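# Lift the carton with both hands and hold it

## Task

Grip the carton between the two hands and raise the whole of it at least three finger-widths above the table, then keep it motionless in the air, not touching anything else, at the end. It fails if any motor of either hand still shows moving in hand_stopped_by at the end, or if anything gets pushed or knocked off the table.

## Robot and tools

Robot: the upper body of a humanoid on a stand past the table's -x edge, facing about +x. Two arms: left_arm (robot's left, +y side) with a left hand, and right_arm (-y side) with a right hand. Each hand has five fingers driven by six motors.

Scene frame (used in results): table top is z = 0, +z up, +x across the table away from the robot; the table's near edge is at x = 0.18 m. Pelvis sits 0.01 to 0.14 m above the table; each shoulder is about 0.28 m above it, 0.06 m toward +x and 0.10 m to its side. A hand point reaches no more than 0.62 m from its shoulder. The body may be rotated or tilted, and printed positions can be off, more so at full reach.

Hand point frame: a point 0.05 m in front of the palm, where index pad meets thumb tip in a pinch. +z runs along the straightened fingers (which extend 0.06 to 0.07 m past it), +y points out of the palm, +x runs across the palm away from the thumb on the right hand and toward the thumb on the left hand. A wrist bracket on the little-finger side sticks 0.03 m past the point along +y and can collide.

Row layout (28 numbers, each in [-1, 1], always all 28 even if one arm is idle): left_arm dx, dy, dz, rx, ry, rz; left_gripper little, ring, middle, index, thumb_bend, thumb_turn, force_limit, speed; then the same 14 for right_arm and right_gripper.
- dx..rz are an offset, not a pose: the target relative to that hand point's measured pose at the start of the action (for a call's first action, the last pose reported in this scene), expressed in the hand point's own axes. Every row refers to that same start pose, not to the row before. 1.0 = 0.6 m or 180 degrees; rx, ry, rz form one rotation vector.
- Finger numbers are absolute targets: +1 straight/open, -1 curled shut. thumb_bend +1 straight, -1 fully bent. thumb_turn +1 beside the palm, -1 across in front of it. A pinch is roughly index -0.22, thumb_bend -0.75, thumb_turn -0.57.
- force_limit maps -1..+1 to about 0..10 N at the fingertip (0..15 N for both thumb motors); only closing motors stop on it. speed maps -1..+1 from nearly zero to full (full travel in 0.6 s). Close at -0.9 or below for a gentle grip, since fast fingers overshoot the limit.
- No value means keep: to leave a hand unchanged, resend its last eight numbers; if none were sent yet, send its hand_measured six values plus hand_force_limit and hand_speed.

Tools:
- execute_actions(actions): a list of actions; each action is up to 15 rows, one per 1/30 s step; a short action repeats its last row to fill 15 steps. An empty list just returns state and images.
- move(target, speed, blocking): target is one 28-number row; its offsets are from the pose in the latest result showing one. Each hand point travels in a straight line toward its target, both arms finishing together, 0.5 to 10 s (cut off at 10 s). speed is the path top speed in m/s, 0.002 to 0.5 (default 0.25); turning up to twice that in rad/s. Hands' numbers are sent at the start. No slowing for obstacles or the other arm; actual motion can lag, stray, or exceed speed, especially near full arm extension. blocking=false returns after 0.5 s while motion continues; then only wait or stop are allowed until the end is reported.
- wait(seconds): 0 to 10; arms keep their last command; returns early if a running move ends.
- stop(): brakes a running move (needs room).
- zoom_image(camera, region): camera is cam_high (672x504), cam_left_wrist or cam_right_wrist (616x616); region [x0, y0, x1, y1] in pixels, top-left origin, at most 504x504.
- show_instructions(): shows the reference pages.
- finished_scene(scene): ends the current scene (pass its number); irreversible; do it only once the carton is held still and clear.

Per step, the commanded pose is clipped to within 70 mm and 16 degrees of the measured pose; position wins over orientation. A distant target may need several actions; after an action the arm stops at its last clipped pose. "Hand target" lines show where each arm is now heading. For an arm that should stay put, send the offset back to its wanted pose first, then zeros.

Result lines: per-arm end_effector_position (m) and end_effector_quat_wxyz in the scene frame; Joint positions and torques (torques noisy, offset, never zero); hand_measured, hand_stopped_by (moving, target, force, stalled, fault) and hand_load_n (positive when pushed open), six values in motor order; hand_force_limit and hand_speed. A move adds a "move:" line with its ending (done, off_target, moving, held, fault), limits (paced = pose clipped; held = steps blocked, then possibly a fast lurch) and each hand point's distance to its target. "pose unreachable" means the clearance check altered or blocked that arm. A lost grip shows as loads dropping near 0.

Gripping: motors start only on a target change of at least 0.01, then run until reaching the target or, when closing, the force limit, and lock (holding at least 15 N). If blocked they read moving until their travel time passes, then stalled — ensure none read moving at the end. To squeeze harder, raise force_limit and send a more-closed target than hand_measured; to loosen, send a more-open one.

Avoid: knocking anything off the table, dropping or slipping the carton, hard impacts. Never let the arms (any part, including hands and brackets) hit or press each other hard. Joint load limits are 23.5 N m except wrist pitch and yaw at 4.7 N m, held weight included; exceeding one halts that arm for 10 s and drops the rest of the call. Holding loads heats motors: MOTOR HOT appears from 90 °C, and at 120 °C the arm goes limp (OVER-TEMPERATURE FAULT). The robot keeps holding its last command while you think.

Each tool is called after "Call:" in YAML: its name, and indented under it one key for each argument.

## Session

Call:
execute_actions:
  actions: []

Scene clock: 0.00 s.
left_arm: end_effector_position=(+0.1186, +0.1548, +0.5329) hand_measured=(+1.000, +1.000, +1.000, +1.000, +1.000, +1.000) hand_load_n=(+0.0, +0.0, +0.0, +0.0, +0.0, +0.0) hand_stopped_by=(target, target, target, target, target, target) hand_force_limit=0.00 hand_speed=-0.80 end_effector_quat_wxyz=(-0.047, +0.032, -0.083, +0.995) | right_arm: end_effector_position=(+0.1737, -0.0900, +0.5178) hand_measured=(+1.000, +1.000, +1.000, +1.000, +1.000, +1.000) hand_load_n=(+0.0, +0.0, +0.0, +0.0, +0.0, +0.0) hand_stopped_by=(target, target, target, target, target, target) hand_force_limit=0.00 hand_speed=-0.80 end_effector_quat_wxyz=(+0.971, -0.167, +0.067, +0.155)
Joint positions: left_arm=[-0.018  0.41   0.358 -0.623 -0.516 -1.041 -0.165] | right_arm=[-0.199 -0.577 -0.075 -0.471  0.547 -1.013  0.246]
Joint velocities: left_arm=[-0.018 -0.003 -0.002  0.002 -0.008  0.     0.   ] | right_arm=[ 0.008 -0.006  0.009  0.    -0.012  0.     0.   ]
Joint torques (N m, as the arm reports them, + toward a larger angle): no reading
Hand target (left_arm): +0.119, +0.155, +0.533; -0.047, +0.032, -0.083, +0.995
Hand target (right_arm): +0.174, -0.090, +0.518; +0.971, -0.167, +0.067, +0.155

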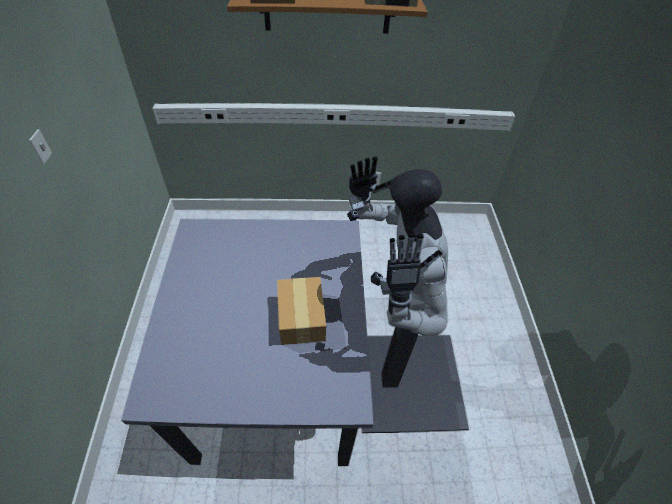

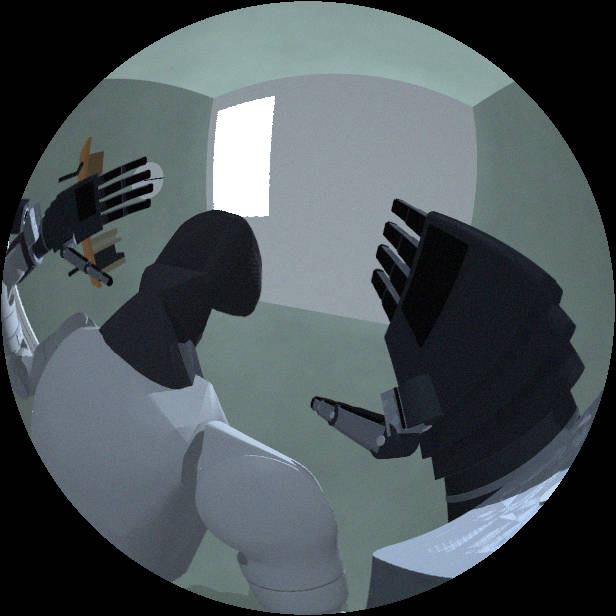

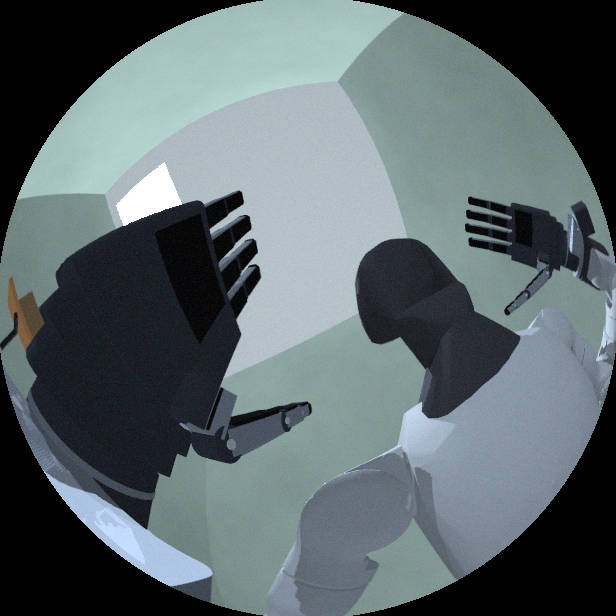

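Call:
move:
  target: [-0.513,-0.037,-0.54,-0.024,-0.838,-0.079,0.3,0.3,0.3,0.3,1,1,1,0,0.438,-0.005,-0.483,0.16,0.799,0.111,0.3,0.3,0.3,0.3,1,1,1,0]

Scene clock: 9.73 s.
left_arm: end_effector_position=(+0.4018, +0.2417, +0.2120) hand_measured=(+0.300, +0.300, +0.300, +0.300, +1.000, +1.000) hand_load_n=(+0.0, +0.0, +0.0, +0.0, +0.0, +0.0) hand_stopped_by=(target, target, target, target, target, target) hand_force_limit=1.00 hand_speed=0.00 end_effector_quat_wxyz=(+0.012, +0.975, -0.009, +0.223) | right_arm: end_effector_position=(+0.3998, -0.1264, +0.1944) hand_measured=(+0.300, +0.300, +0.300, +0.300, +1.000, +1.000) hand_load_n=(+0.0, +0.0, +0.0, +0.0, +0.0, +0.0) hand_stopped_by=(target, target, target, target, target, target) hand_force_limit=1.00 hand_speed=0.00 end_effector_quat_wxyz=(+0.248, -0.036, +0.968, +0.001)
Joint positions: left_arm=[-1.013  1.128 -0.346  0.364 -1.173  1.386 -0.011] | right_arm=[-0.675 -0.864  0.018 -0.027  1.942  1.356 -1.16 ]
Joint velocities: left_arm=[-0.015 -0.002 -0.003  0.     0.002 -0.004 -0.011] | right_arm=[-0.014  0.183 -0.187  0.066  0.002  0.204 -0.178]
Joint torques (N m, as the arm reports them, + toward a larger angle): left_arm=[-6.79  3.79  1.46 -0.81  0.44 -0.55 -0.16] | right_arm=[-6.4  -4.94 -1.83 -1.6   0.94 -0.36 -0.03]
Hand target (left_arm): +0.402, +0.243, +0.213; +0.010, +0.974, -0.008, +0.224
Hand target (right_arm): +0.400, -0.126, +0.195; +0.249, -0.036, +0.968, +0.003
Off the commanded pose (left_arm): 0.021 m, 2 deg.
Off the commanded pose (right_arm): 0.009 m, 6 deg.
joint sent to its limit (right arm) — the command would take joint 5 (wrist roll) past its upper limit, so that joint was sent only as far as its limit.
move: off_target (left_arm, right_arm)

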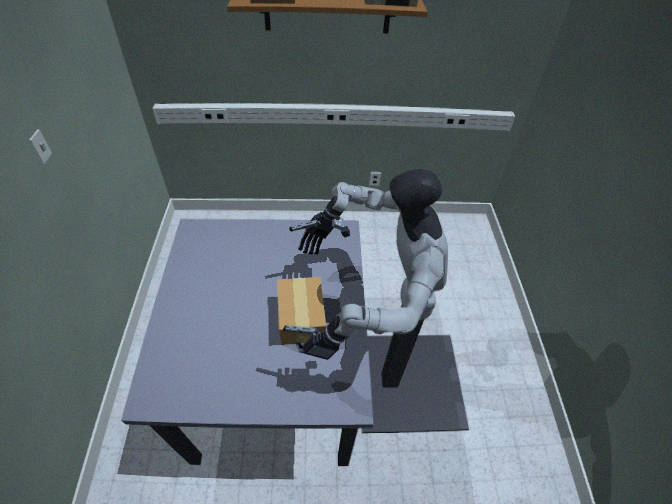

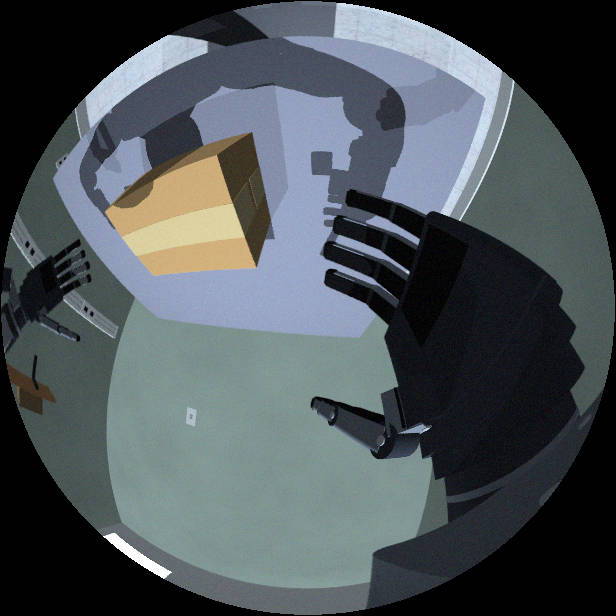

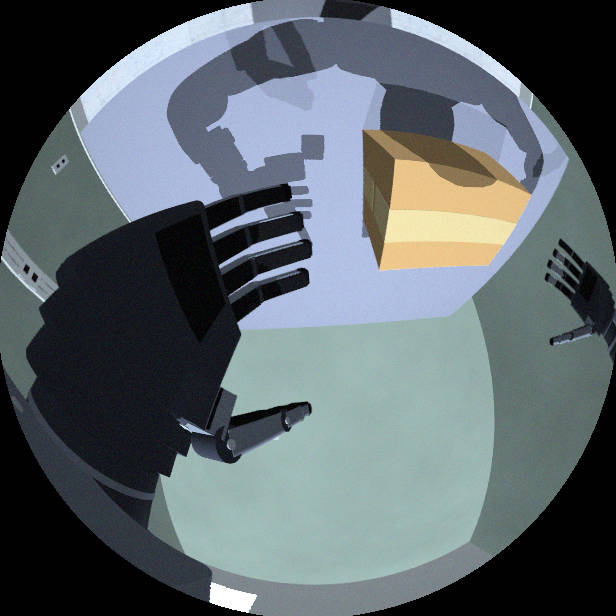

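Call:
move:
  target: [-0.05,0.05,0.21,0,0,0,0.3,0.3,0.3,0.3,1,1,1,0,0.045,0.05,0.185,0,0,0,0.3,0.3,0.3,0.3,1,1,1,0]
  speed: 0.15

Call:
move:
  target: [0,0.15,0,-0.02,0,0,0.3,0.3,0.3,0.3,1,1,1,0,0,0.05,0,0,0,0,0.3,0.3,0.3,0.3,1,1,1,0]
  speed: 0.06

Scene clock: 11.27 s.
left_arm: end_effector_position=(+0.4290, +0.2167, +0.0818) hand_measured=(+0.300, +0.300, +0.300, +0.300, +1.000, +1.000) hand_load_n=(+0.0, +0.0, +0.0, +0.0, +0.0, +0.0) hand_stopped_by=(target, target, target, target, target, target) hand_force_limit=1.00 hand_speed=0.00 end_effector_quat_wxyz=(+0.009, +0.976, +0.005, +0.219) | right_arm: end_effector_position=(+0.4270, -0.0877, +0.0879) hand_measured=(+0.300, +0.300, +0.300, +0.300, +1.000, +1.000) hand_load_n=(+0.0, +0.0, +0.0, +0.0, +0.0, +0.0) hand_stopped_by=(target, target, target, target, target, target) hand_force_limit=1.00 hand_speed=0.00 end_effector_quat_wxyz=(+0.245, -0.034, +0.969, +0.011)
Joint positions: left_arm=[-1.023  0.693 -0.59   0.973 -0.847  0.826 -0.187] | right_arm=[-0.715 -0.582  0.31   0.317  1.116  1.017 -0.512]
Joint velocities: left_arm=[ 0.005 -0.011 -0.014  0.009 -0.006 -0.001 -0.006] | right_arm=[0.005 0.    0.014 0.002 0.006 0.    0.   ]
Joint torques (N m, as the arm reports them, + toward a larger angle): left_arm=[-7.79  3.05  0.88 -1.13  0.35 -0.55 -0.14] | right_arm=[-7.23 -4.18 -0.94 -2.33  0.26 -0.8   0.25]
Hand target (left_arm): +0.429, +0.216, +0.081; +0.009, +0.976, +0.003, +0.219
Hand target (right_arm): +0.428, -0.089, +0.088; +0.246, -0.035, +0.969, +0.009
Off the commanded pose (left_arm): 0.009 m, 2 deg.
Off the commanded pose (right_arm): 0.009 m, 1 deg.
move: off_target (left_arm, right_arm)

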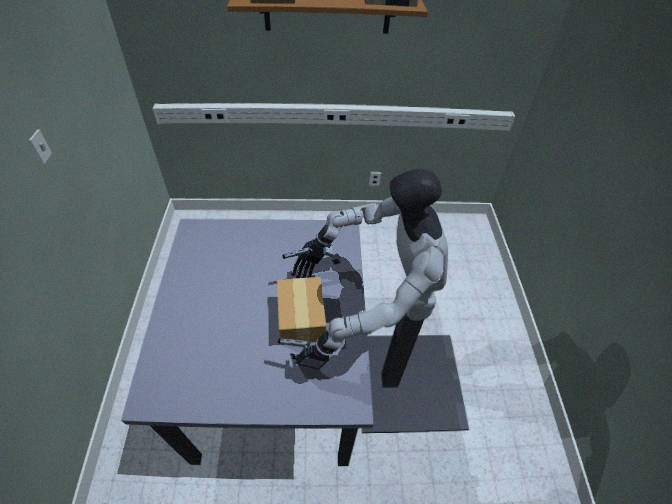

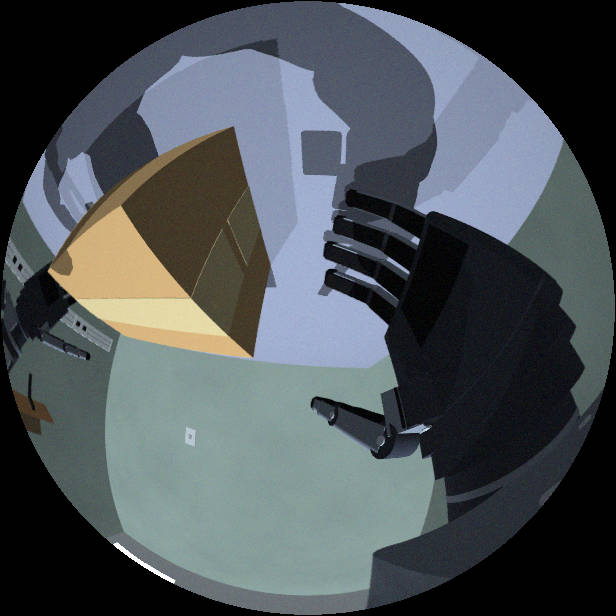

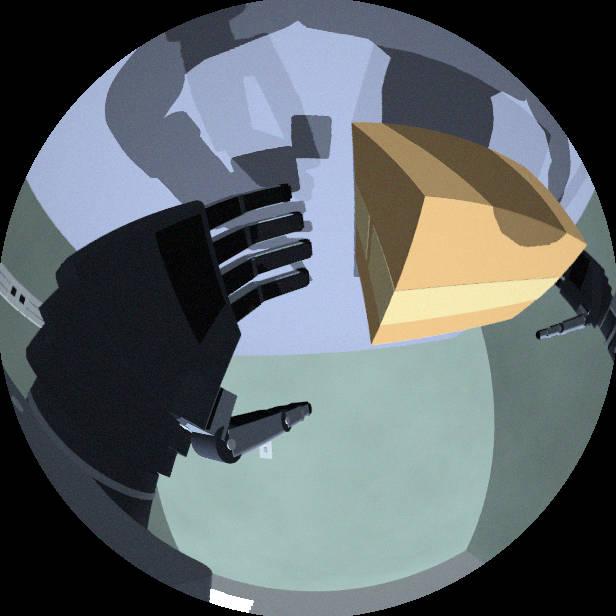

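Scene clock: 13.10 s.
left_arm: end_effector_position=(+0.4273, +0.1400, +0.0791) hand_measured=(+0.300, +0.300, +0.300, +0.300, +1.000, +1.000) hand_load_n=(+0.0, +0.0, +1.0, +0.0, +0.0, +0.0) hand_stopped_by=(target, target, target, target, target, target) hand_force_limit=1.00 hand_speed=0.00 end_effector_quat_wxyz=(+0.021, +0.976, -0.004, +0.216) | right_arm: end_effector_position=(+0.4266, -0.0616, +0.0887) hand_measured=(+0.300, +0.300, +0.300, +0.300, +1.000, +1.000) hand_load_n=(+0.0, +0.0, +0.5, +0.0, +0.0, +0.0) hand_stopped_by=(target, target, target, target, target, target) hand_force_limit=1.00 hand_speed=0.00 end_effector_quat_wxyz=(+0.247, -0.033, +0.968, +0.005)
Joint positions: left_arm=[-0.932  0.558 -0.454  0.669 -0.976  0.98   0.195] | right_arm=[-0.73  -0.485  0.304  0.296  1.13   1.025 -0.644]
Joint velocities: left_arm=[ 0.     0.003  0.002 -0.005  0.     0.001  0.   ] | right_arm=[-0.02   0.008  0.002 -0.021  0.008  0.     0.   ]
Joint torques (N m, as the arm reports them, + toward a larger angle): left_arm=[-7.27  1.29  1.15 -2.86 -0.55 -0.21 -0.39] | right_arm=[-7.44 -2.94 -1.16 -2.83  0.74 -0.58  0.22]
Hand target (left_arm): +0.424, +0.127, +0.079; +0.039, +0.976, -0.008, +0.212
Hand target (right_arm): +0.427, -0.058, +0.090; +0.248, -0.033, +0.968, +0.011
Off the commanded pose (left_arm): 0.014 m, 2 deg.
Off the commanded pose (right_arm): 0.004 m, 1 deg.
move: off_target (left_arm, right_arm)

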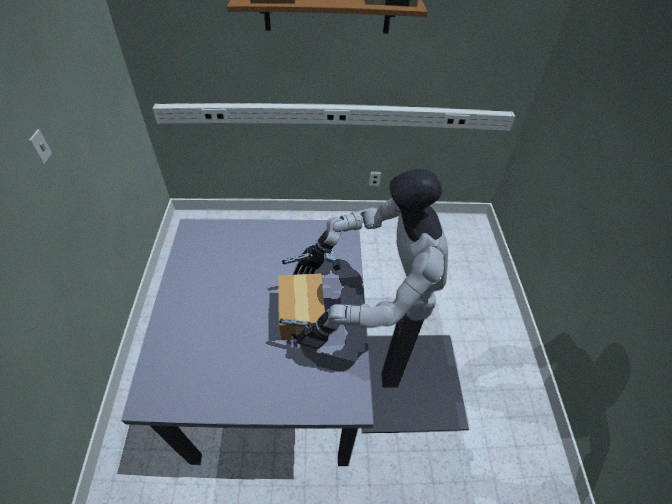

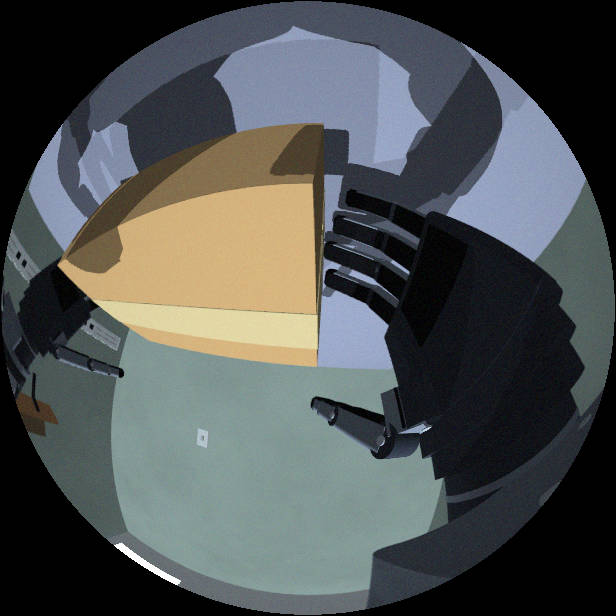

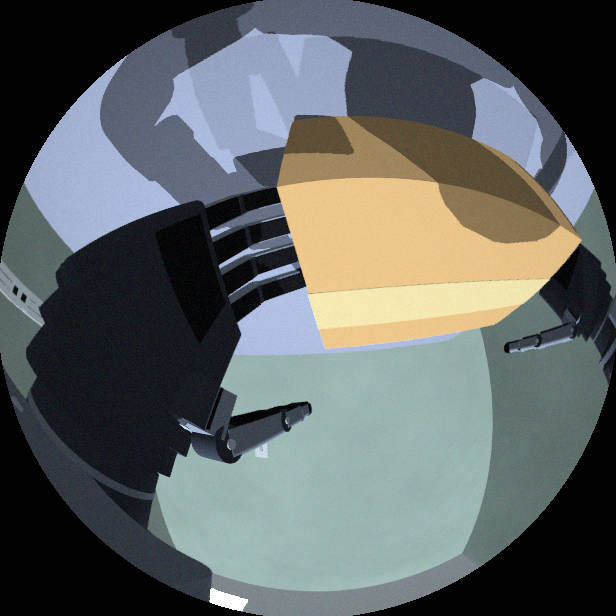

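Call:
execute_actions:
  actions:
    - [[0,0.05,0,-0.03,0,0,0.3,0.3,0.3,0.3,1,1,1,0,0,0.05,0,-0.03,0,0,0.3,0.3,0.3,0.3,1,1,1,0]]
    - [[0,0.075,0,-0.05,0,0,0.3,0.3,0.3,0.3,1,1,1,0,0,0.075,0,-0.05,0,0,0.3,0.3,0.3,0.3,1,1,1,0]]
    - [[0.015,0.075,-0.04,-0.05,0,0,0.3,0.3,0.3,0.3,1,1,1,0,-0.015,0.075,-0.04,-0.05,0,0,0.3,0.3,0.3,0.3,1,1,1,0]]
    - [[0.015,0.075,-0.04,-0.05,0,0,0.3,0.3,0.3,0.3,1,1,1,0,-0.015,0.075,-0.04,-0.05,0,0,0.3,0.3,0.3,0.3,1,1,1,0]]

Scene clock: 15.20 s.
left_arm: end_effector_position=(+0.4221, +0.1447, +0.1114) hand_measured=(+0.300, +0.300, +0.302, +0.300, +1.000, +1.000) hand_load_n=(+0.0, +0.0, +7.5, +0.0, +0.0, +0.0) hand_stopped_by=(target, target, target, target, target, target) hand_force_limit=1.00 hand_speed=0.00 end_effector_quat_wxyz=(+0.077, +0.976, +0.001, +0.202) | right_arm: end_effector_position=(+0.4380, -0.0623, +0.1097) hand_measured=(+0.300, +0.300, +0.302, +0.300, +1.000, +1.000) hand_load_n=(+0.0, +1.0, +8.0, +0.0, +0.0, +0.0) hand_stopped_by=(target, target, target, target, target, target) hand_force_limit=1.00 hand_speed=0.00 end_effector_quat_wxyz=(+0.249, -0.032, +0.967, +0.046)
Joint positions: left_arm=[-0.938  0.631 -0.324  0.595 -0.956  1.152  0.07 ] | right_arm=[-0.776 -0.5    0.206  0.327  1.079  1.11  -0.507]
Joint velocities: left_arm=[ 0.026 -0.005  0.061 -0.034 -0.002  0.031  0.026] | right_arm=[ 0.021  0.006 -0.032 -0.023  0.003  0.028 -0.019]
Joint torques (N m, as the arm reports them, + toward a larger angle): left_arm=[-10.14  -0.94   1.75  -6.06  -2.82  -0.88  -1.72] | right_arm=[-10.86   2.06  -1.16  -5.55   3.36  -1.07   3.45]
Hand target (left_arm): +0.421, +0.102, +0.124; +0.136, +0.969, -0.021, +0.207
Hand target (right_arm): +0.430, -0.021, +0.123; +0.249, -0.053, +0.961, +0.109
Off the commanded pose (left_arm): 0.045 m, 7 deg.
Off the commanded pose (right_arm): 0.047 m, 8 deg.

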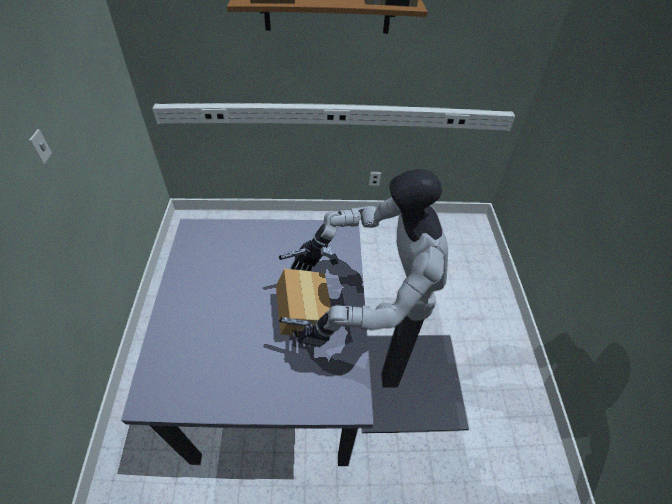

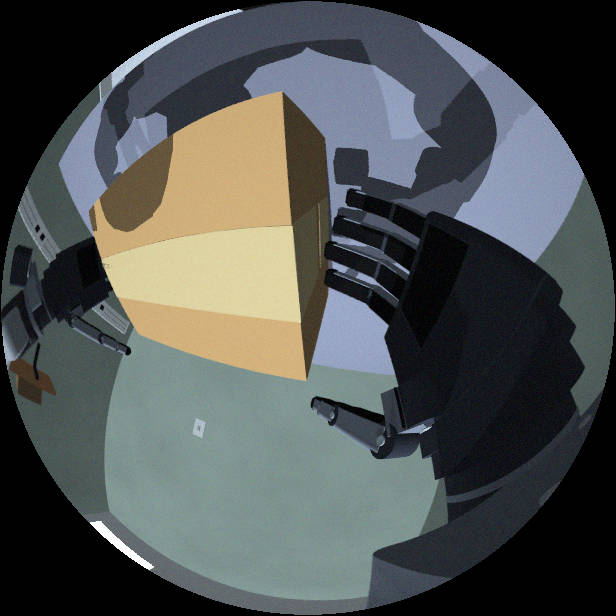

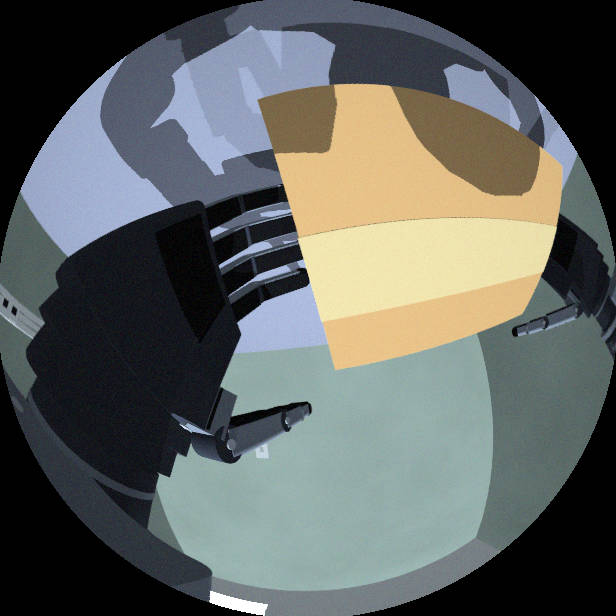

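Call:
execute_actions:
  actions:
    - [[-0.02,0.06,0.04,-0.03,0,0,0.3,0.3,0.3,0.3,1,1,1,0,0.015,0.06,0.03,-0.03,0,0,0.3,0.3,0.3,0.3,1,1,1,0]]
    - [[-0.01,0.03,0.02,0,0,0,0.3,0.3,0.3,0.3,1,1,1,0,0.01,0.03,0.015,0,0,0,0.3,0.3,0.3,0.3,1,1,1,0]]
    - [[0,-0.02,0,0.02,0,0,0.3,0.3,0.4,0.3,1,1,1,0,0,-0.02,0,0.02,0,0,0.3,0.3,0.4,0.3,1,1,1,0]]
    - [[-0.02,0,-0.01,0,0,0,0.3,0.3,0.4,0.3,1,1,1,0,0.04,0,-0.015,0,0,0,0.3,0.3,0.4,0.3,1,1,1,0]]
    - [[0,0.05,0,-0.02,0,0,0.3,0.3,0.4,0.3,1,1,1,0,0,0.05,0,-0.02,0,0,0.3,0.3,0.4,0.3,1,1,1,0]]
    - [[0,0.07,0,-0.04,0,0,-0.2,-0.2,0.4,-0.2,1,1,0,-0.6,0,0.07,0,-0.04,0,0,-0.2,-0.2,0.4,-0.2,1,1,0,-0.6]]
    - [[0,0.075,0,-0.04,0,0,-0.2,-0.2,0.4,-0.2,1,1,0,-0.6,0,0.075,0,-0.04,0,0,-0.2,-0.2,0.4,-0.2,1,1,0,-0.6]]
    - [[0.015,0.075,-0.04,-0.04,0,0,-0.2,-0.2,0.4,-0.2,1,1,0,-0.6,-0.015,0.075,-0.04,-0.04,0,0,-0.2,-0.2,0.4,-0.2,1,1,0,-0.6]]
    - [[0.015,0.075,-0.04,-0.04,0,0,-0.2,-0.2,0.4,-0.2,1,1,0,-0.6,-0.015,0.075,-0.04,-0.04,0,0,-0.2,-0.2,0.4,-0.2,1,1,0,-0.6]]

Scene clock: 19.90 s.
left_arm: end_effector_position=(+0.4091, +0.1503, +0.0949) hand_measured=(-0.200, -0.008, +0.400, +0.238, +1.000, +1.000) hand_load_n=(+0.0, +4.5, +0.0, +5.0, +0.0, +0.0) hand_stopped_by=(target, force, target, force, target, target) hand_force_limit=0.00 hand_speed=-0.60 end_effector_quat_wxyz=(+0.017, +0.981, +0.031, +0.191) | right_arm: end_effector_position=(+0.4509, -0.0533, +0.1026) hand_measured=(+0.104, +0.192, +0.400, -0.030, +1.000, +1.000) hand_load_n=(+6.5, +2.5, +0.0, +1.0, +0.0, +0.0) hand_stopped_by=(force, force, target, force, target, target) hand_force_limit=0.00 hand_speed=-0.60 end_effector_quat_wxyz=(+0.290, -0.013, +0.957, -0.007)
Joint positions: left_arm=[-0.819  0.498 -0.097  0.419 -0.886  1.293  0.355] | right_arm=[-0.751 -0.337  0.166  0.304  0.887  1.041 -0.618]
Joint velocities: left_arm=[ 0.069 -0.046  0.044 -0.015  0.005  0.056  0.004] | right_arm=[ 0.052  0.005 -0.02  -0.014 -0.003  0.059 -0.01 ]
Joint torques (N m, as the arm reports them, + toward a larger angle): left_arm=[-10.73  -1.34   1.24  -6.43  -3.2   -0.99  -1.76] | right_arm=[-11.08   3.21  -0.33  -5.86   3.39  -1.36   3.42]
Hand target (left_arm): +0.408, +0.107, +0.105; +0.077, +0.978, +0.009, +0.194
Hand target (right_arm): +0.441, -0.010, +0.112; +0.285, -0.034, +0.956, +0.055
Off the commanded pose (left_arm): 0.044 m, 7 deg.
Off the commanded pose (right_arm): 0.048 m, 8 deg.

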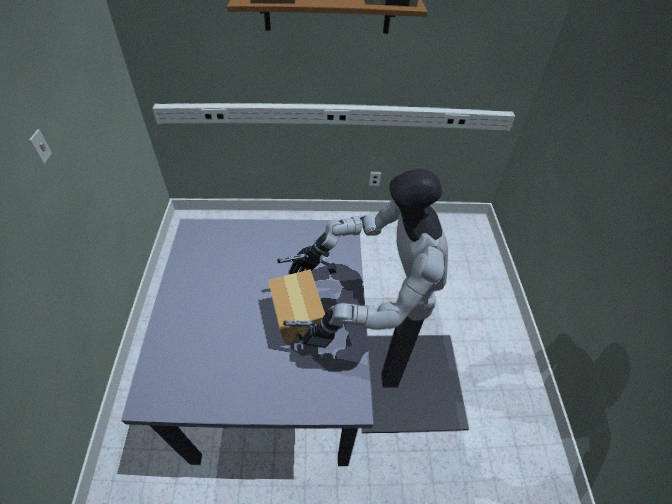

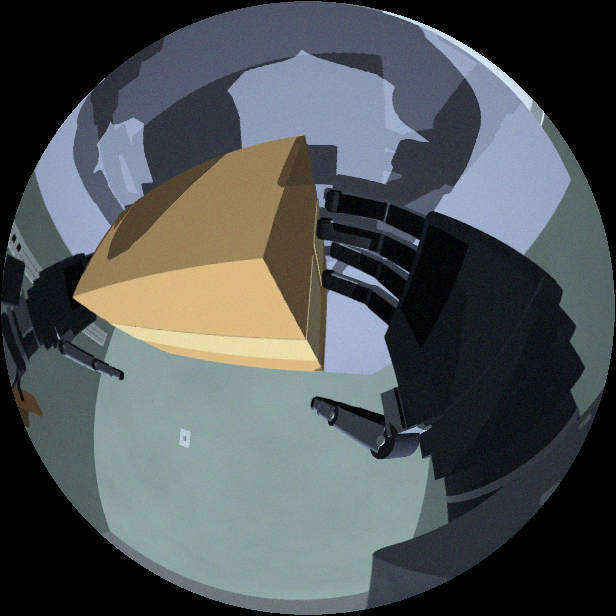

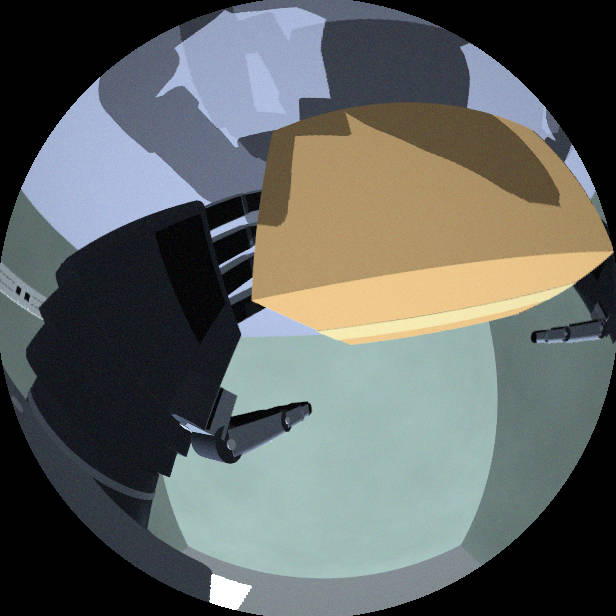

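Held; continue up, countering yaw drift.

Call:
execute_actions:
  actions:
    - [[0.035,0.075,-0.045,-0.04,0,0,-0.2,-0.2,0.4,-0.2,1,1,0,-0.6,0,0.075,-0.06,-0.04,0,0,-0.2,-0.2,0.4,-0.2,1,1,0,-0.6]]
    - [[0.035,0.075,-0.045,-0.04,0,0,-0.2,-0.2,0.4,-0.2,1,1,0,-0.6,0,0.075,-0.06,-0.04,0,0,-0.2,-0.2,0.4,-0.2,1,1,0,-0.6]]
    - [[0.035,0.075,-0.045,-0.04,0,0,-0.2,-0.2,0.4,-0.2,1,1,0,-0.6,0,0.075,-0.06,-0.04,0,0,-0.2,-0.2,0.4,-0.2,1,1,0,-0.6]]
    - [[0.035,0.075,-0.045,-0.04,0,0,-0.2,-0.2,0.4,-0.2,1,1,0,-0.6,0,0.075,-0.06,-0.04,0,0,-0.2,-0.2,0.4,-0.2,1,1,0,-0.6]]
    - [[0.035,0.075,-0.045,-0.04,0,0,-0.2,-0.2,0.4,-0.2,1,1,0,-0.6,0,0.075,-0.06,-0.04,0,0,-0.2,-0.2,0.4,-0.2,1,1,0,-0.6]]

Call:
wait:
  seconds: 1

Scene clock: 22.57 s.
left_arm: end_effector_position=(+0.4590, +0.1627, +0.2026) hand_measured=(-0.200, -0.008, +0.400, +0.238, +1.000, +1.000) hand_load_n=(+10.0, +0.0, +0.0, +0.0, +0.0, +0.0) hand_stopped_by=(target, force, target, force, target, target) hand_force_limit=0.00 hand_speed=-0.60 end_effector_quat_wxyz=(-0.005, +0.983, +0.095, +0.159) | right_arm: end_effector_position=(+0.4237, -0.0515, +0.2294) hand_measured=(+0.104, +0.194, +0.400, -0.030, +1.000, +1.000) hand_load_n=(+2.0, +4.5, +0.0, +3.5, +0.0, +0.0) hand_stopped_by=(force, force, target, force, target, target) hand_force_limit=0.00 hand_speed=-0.60 end_effector_quat_wxyz=(+0.371, +0.084, +0.925, -0.008)
Joint positions: left_arm=[-1.375  0.448  0.277  0.824 -0.809  1.627  0.683] | right_arm=[-0.686 -0.044 -0.223 -0.354  1.504  1.421 -1.629]
Joint velocities: left_arm=[ 0.044 -0.025  0.011  0.014  0.057  0.039 -0.054] | right_arm=[ 0.072  0.011  0.008 -0.003  0.003  0.     0.   ]
Joint torques (N m, as the arm reports them, + toward a larger angle): left_arm=[-13.76  -1.67   1.63  -3.93  -4.41  -0.39  -2.26] | right_arm=[-10.6    4.13   3.25  -3.97   4.64  -0.6    1.16]
Hand target (left_arm): +0.459, +0.109, +0.214; +0.071, +0.983, +0.058, +0.161
Hand target (right_arm): +0.414, -0.014, +0.236; +0.370, +0.044, +0.927, +0.039
Off the commanded pose (left_arm): 0.054 m, 10 deg.
Off the commanded pose (right_arm): 0.041 m, 7 deg.
joint sent to its limit (right arm) — the command would take joint 2 (shoulder roll) past its upper limit and joint 7 (wrist yaw) past its lower limit, so those joints were sent only as far as their limits.

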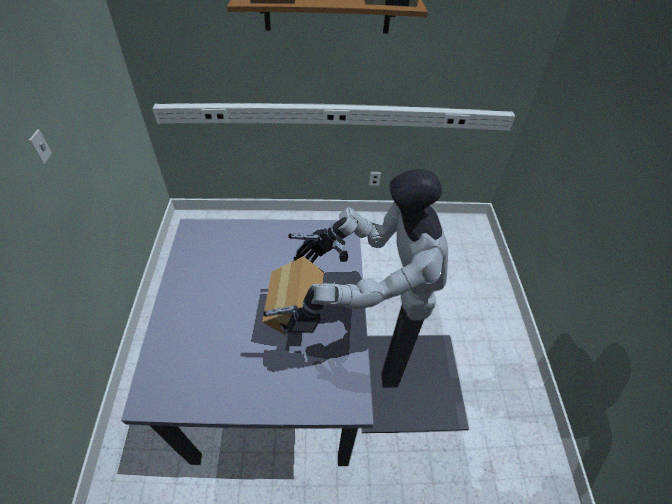

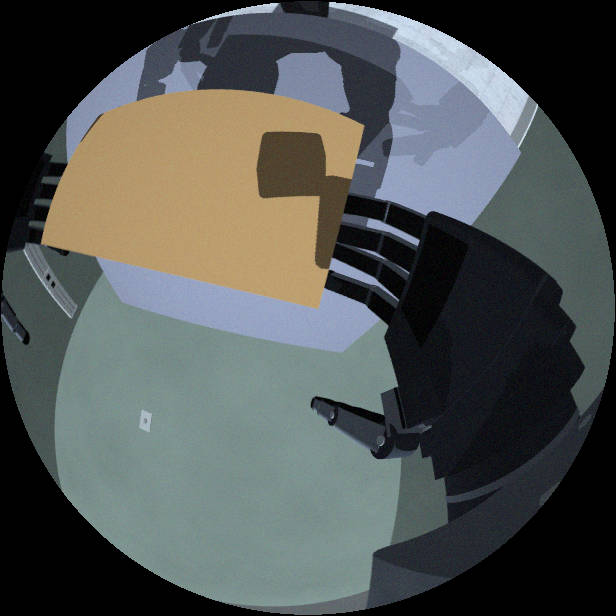

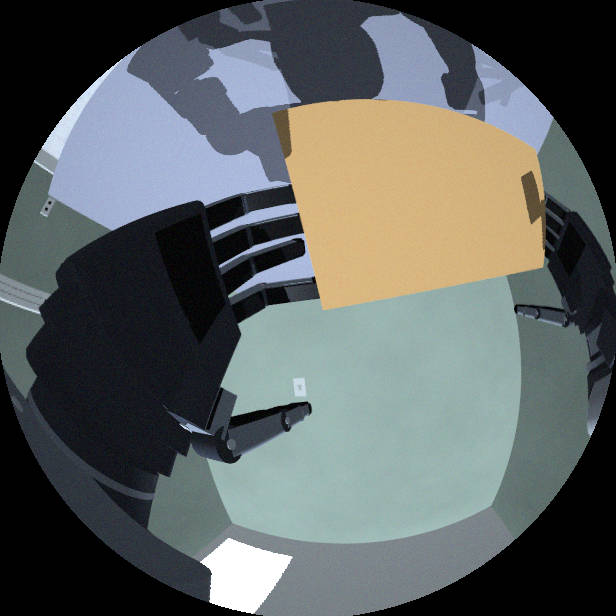

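Scene clock: 23.57 s.
left_arm: end_effector_position=(+0.4583, +0.1624, +0.2016) hand_measured=(-0.200, -0.008, +0.400, +0.238, +1.000, +1.000) hand_load_n=(+9.5, +0.0, +0.0, +0.0, +0.0, +0.0) hand_stopped_by=(target, force, target, force, target, target) hand_force_limit=0.00 hand_speed=-0.60 end_effector_quat_wxyz=(-0.004, +0.983, +0.094, +0.157) | right_arm: end_effector_position=(+0.4233, -0.0517, +0.2290) hand_measured=(+0.104, +0.194, +0.400, -0.030, +1.000, +1.000) hand_load_n=(+2.5, +4.5, +0.0, +3.5, +0.0, +0.0) hand_stopped_by=(force, force, target, force, target, target) hand_force_limit=0.00 hand_speed=-0.60 end_effector_quat_wxyz=(+0.371, +0.084, +0.925, -0.008)
Joint positions: left_arm=[-1.373  0.447  0.277  0.825 -0.806  1.629  0.68 ] | right_arm=[-0.684 -0.044 -0.223 -0.355  1.504  1.421 -1.629]
Joint velocities: left_arm=[-0.017  0.     0.     0.005 -0.008  0.     0.   ] | right_arm=[ 0.003  0.     0.    -0.003  0.008  0.     0.   ]
Joint torques (N m, as the arm reports them, + toward a larger angle): left_arm=[-13.78  -1.55   1.61  -3.96  -4.38  -0.38  -2.28] | right_arm=[-10.5    4.14   3.23  -3.89   4.64  -0.59   1.15]
Hand target (left_arm): +0.459, +0.109, +0.214; +0.071, +0.983, +0.058, +0.161
Hand target (right_arm): +0.414, -0.014, +0.236; +0.370, +0.044, +0.927, +0.039
Off the commanded pose (left_arm): 0.054 m, 10 deg.
Off the commanded pose (right_arm): 0.041 m, 7 deg.
wait: 1.00 s; at rest by 0.17 s

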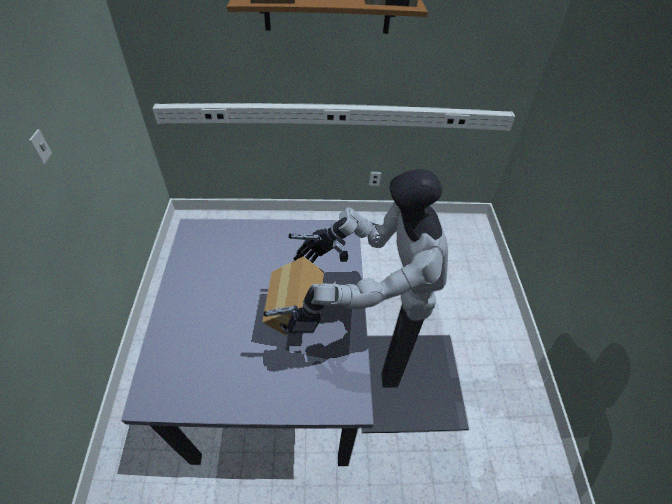

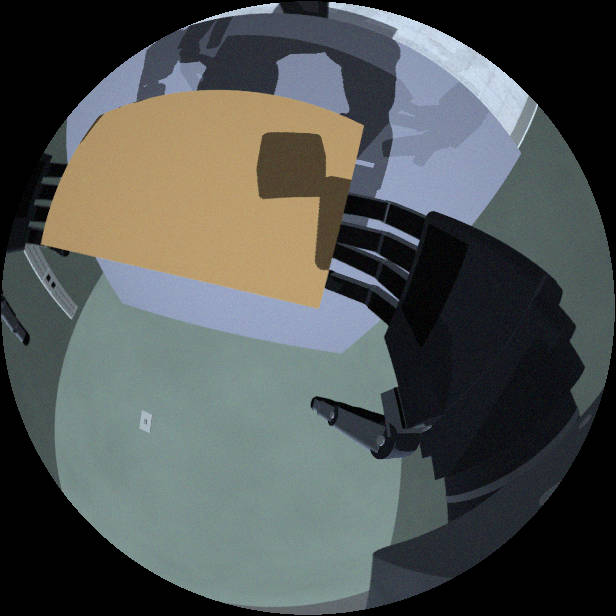

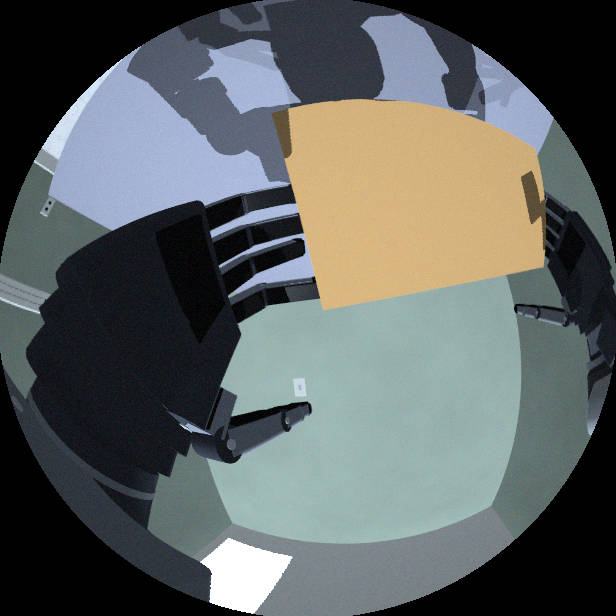

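Call:
execute_actions:
  actions:
    - [[0.01,0.08,-0.055,-0.04,0,0,-0.2,-0.2,0.4,-0.2,1,1,0,-0.6,-0.04,0.065,-0.03,-0.03,0,0,-0.2,-0.2,0.4,-0.2,1,1,0,-0.6]]
    - [[0.01,0.08,-0.055,-0.04,0,0,-0.2,-0.2,0.4,-0.2,1,1,0,-0.6,-0.04,0.065,-0.03,-0.03,0,0,-0.2,-0.2,0.4,-0.2,1,1,0,-0.6]]

Call:
wait:
  seconds: 1

Scene clock: 24.63 s.
left_arm: end_effector_position=(+0.4741, +0.1643, +0.2535) hand_measured=(-0.200, -0.008, +0.400, +0.238, +1.000, +1.000) hand_load_n=(+8.0, +0.5, +0.0, +0.0, +0.0, +0.0) hand_stopped_by=(target, force, target, force, target, target) hand_force_limit=0.00 hand_speed=-0.60 end_effector_quat_wxyz=(-0.015, +0.976, +0.136, +0.168) | right_arm: end_effector_position=(+0.4609, -0.0559, +0.2820) hand_measured=(+0.104, +0.192, +0.400, -0.030, +1.000, +1.000) hand_load_n=(+10.5, +0.5, +0.0, +0.0, +0.0, +0.0) hand_stopped_by=(force, force, target, force, target, target) hand_force_limit=0.00 hand_speed=-0.60 end_effector_quat_wxyz=(+0.414, +0.116, +0.903, +0.006)
Joint positions: left_arm=[-1.578  0.439  0.509  1.    -0.91   1.628  1.08 ] | right_arm=[-0.896 -0.045 -0.316 -0.259  1.46   1.419 -1.629]
Joint velocities: left_arm=[ 0.081 -0.011  0.    -0.002 -0.224  0.049  0.224] | right_arm=[ 0.002  0.011 -0.011  0.046 -0.008  0.035  0.   ]
Joint torques (N m, as the arm reports them, + toward a larger angle): left_arm=[-13.47  -1.38   1.43  -3.04  -4.51  -0.17  -1.93] | right_arm=[-11.99   3.53   2.26  -3.51   4.16  -0.93   1.19]
Hand target (left_arm): +0.473, +0.116, +0.260; +0.050, +0.980, +0.097, +0.166
Hand target (right_arm): +0.453, -0.021, +0.288; +0.412, +0.081, +0.906, +0.047
Off the commanded pose (left_arm): 0.049 m, 8 deg.
Off the commanded pose (right_arm): 0.039 m, 6 deg.
joint sent to its limit (left arm) — the command would take joint 6 (wrist pitch) past its upper limit, so that joint was sent only as far as its limit.
joint sent to its limit (right arm) — the command would take joint 2 (shoulder roll) past its upper limit and joint 7 (wrist yaw) past its lower limit, so those joints were sent only as far as their limits.

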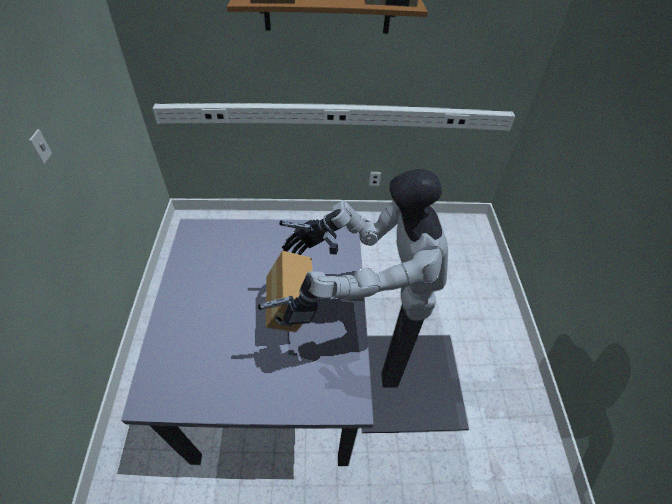

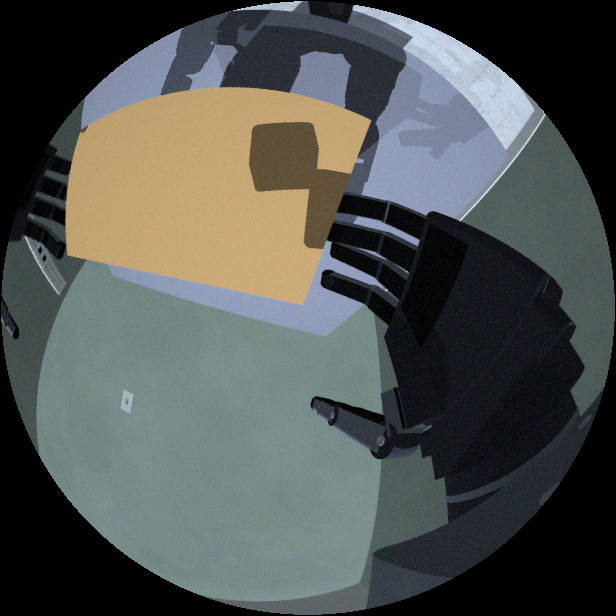

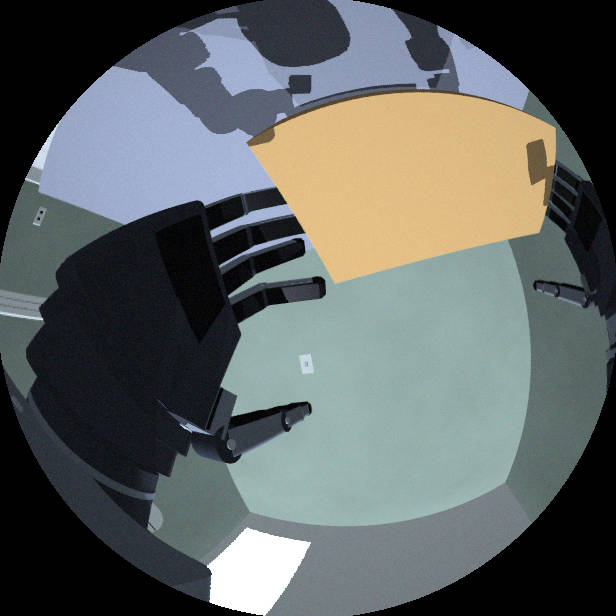

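Scene clock: 25.63 s.
left_arm: end_effector_position=(+0.4724, +0.1636, +0.2515) hand_measured=(-0.200, -0.008, +0.400, +0.238, +1.000, +1.000) hand_load_n=(+8.5, +0.0, +0.0, +0.0, +0.0, +0.0) hand_stopped_by=(target, force, target, force, target, target) hand_force_limit=0.00 hand_speed=-0.60 end_effector_quat_wxyz=(-0.015, +0.977, +0.134, +0.165) | right_arm: end_effector_position=(+0.4608, -0.0562, +0.2810) hand_measured=(+0.104, +0.192, +0.400, -0.030, +1.000, +1.000) hand_load_n=(+11.0, +0.0, +0.0, +0.0, +0.0, +0.0) hand_stopped_by=(force, force, target, force, target, target) hand_force_limit=0.00 hand_speed=-0.60 end_effector_quat_wxyz=(+0.412, +0.116, +0.904, +0.005)
Joint positions: left_arm=[-1.574  0.438  0.509  1.    -0.924  1.634  1.094] | right_arm=[-0.895 -0.045 -0.317 -0.256  1.459  1.421 -1.629]
Joint velocities: left_arm=[-0.003 -0.008  0.    -0.008  0.     0.     0.   ] | right_arm=[ 0.009  0.005  0.003 -0.011  0.014  0.     0.   ]
Joint torques (N m, as the arm reports them, + toward a larger angle): left_arm=[-13.64  -1.32   1.4   -3.05  -4.45  -0.32  -1.97] | right_arm=[-11.98   3.58   2.34  -3.42   4.25  -0.93   1.17]
Hand target (left_arm): +0.473, +0.116, +0.260; +0.050, +0.980, +0.097, +0.166
Hand target (right_arm): +0.453, -0.021, +0.288; +0.412, +0.081, +0.906, +0.047
Off the commanded pose (left_arm): 0.049 m, 8 deg.
Off the commanded pose (right_arm): 0.039 m, 6 deg.
wait: 1.00 s; at rest by 0.23 s

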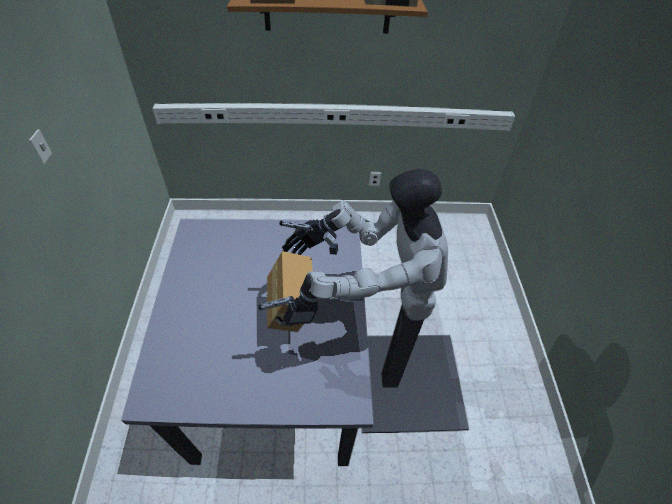

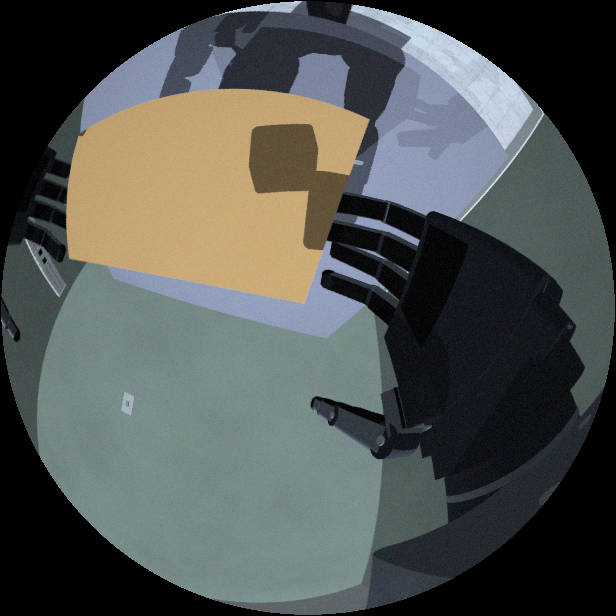

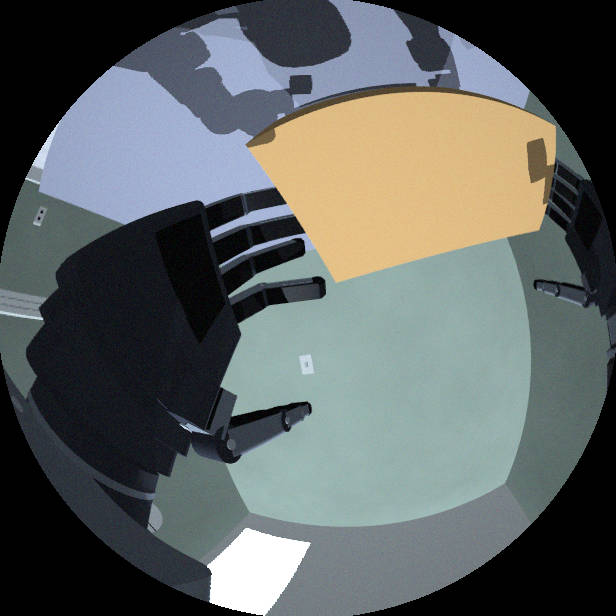

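Call:
finished_scene:
  scene: 2

The scene is finished: the task was done.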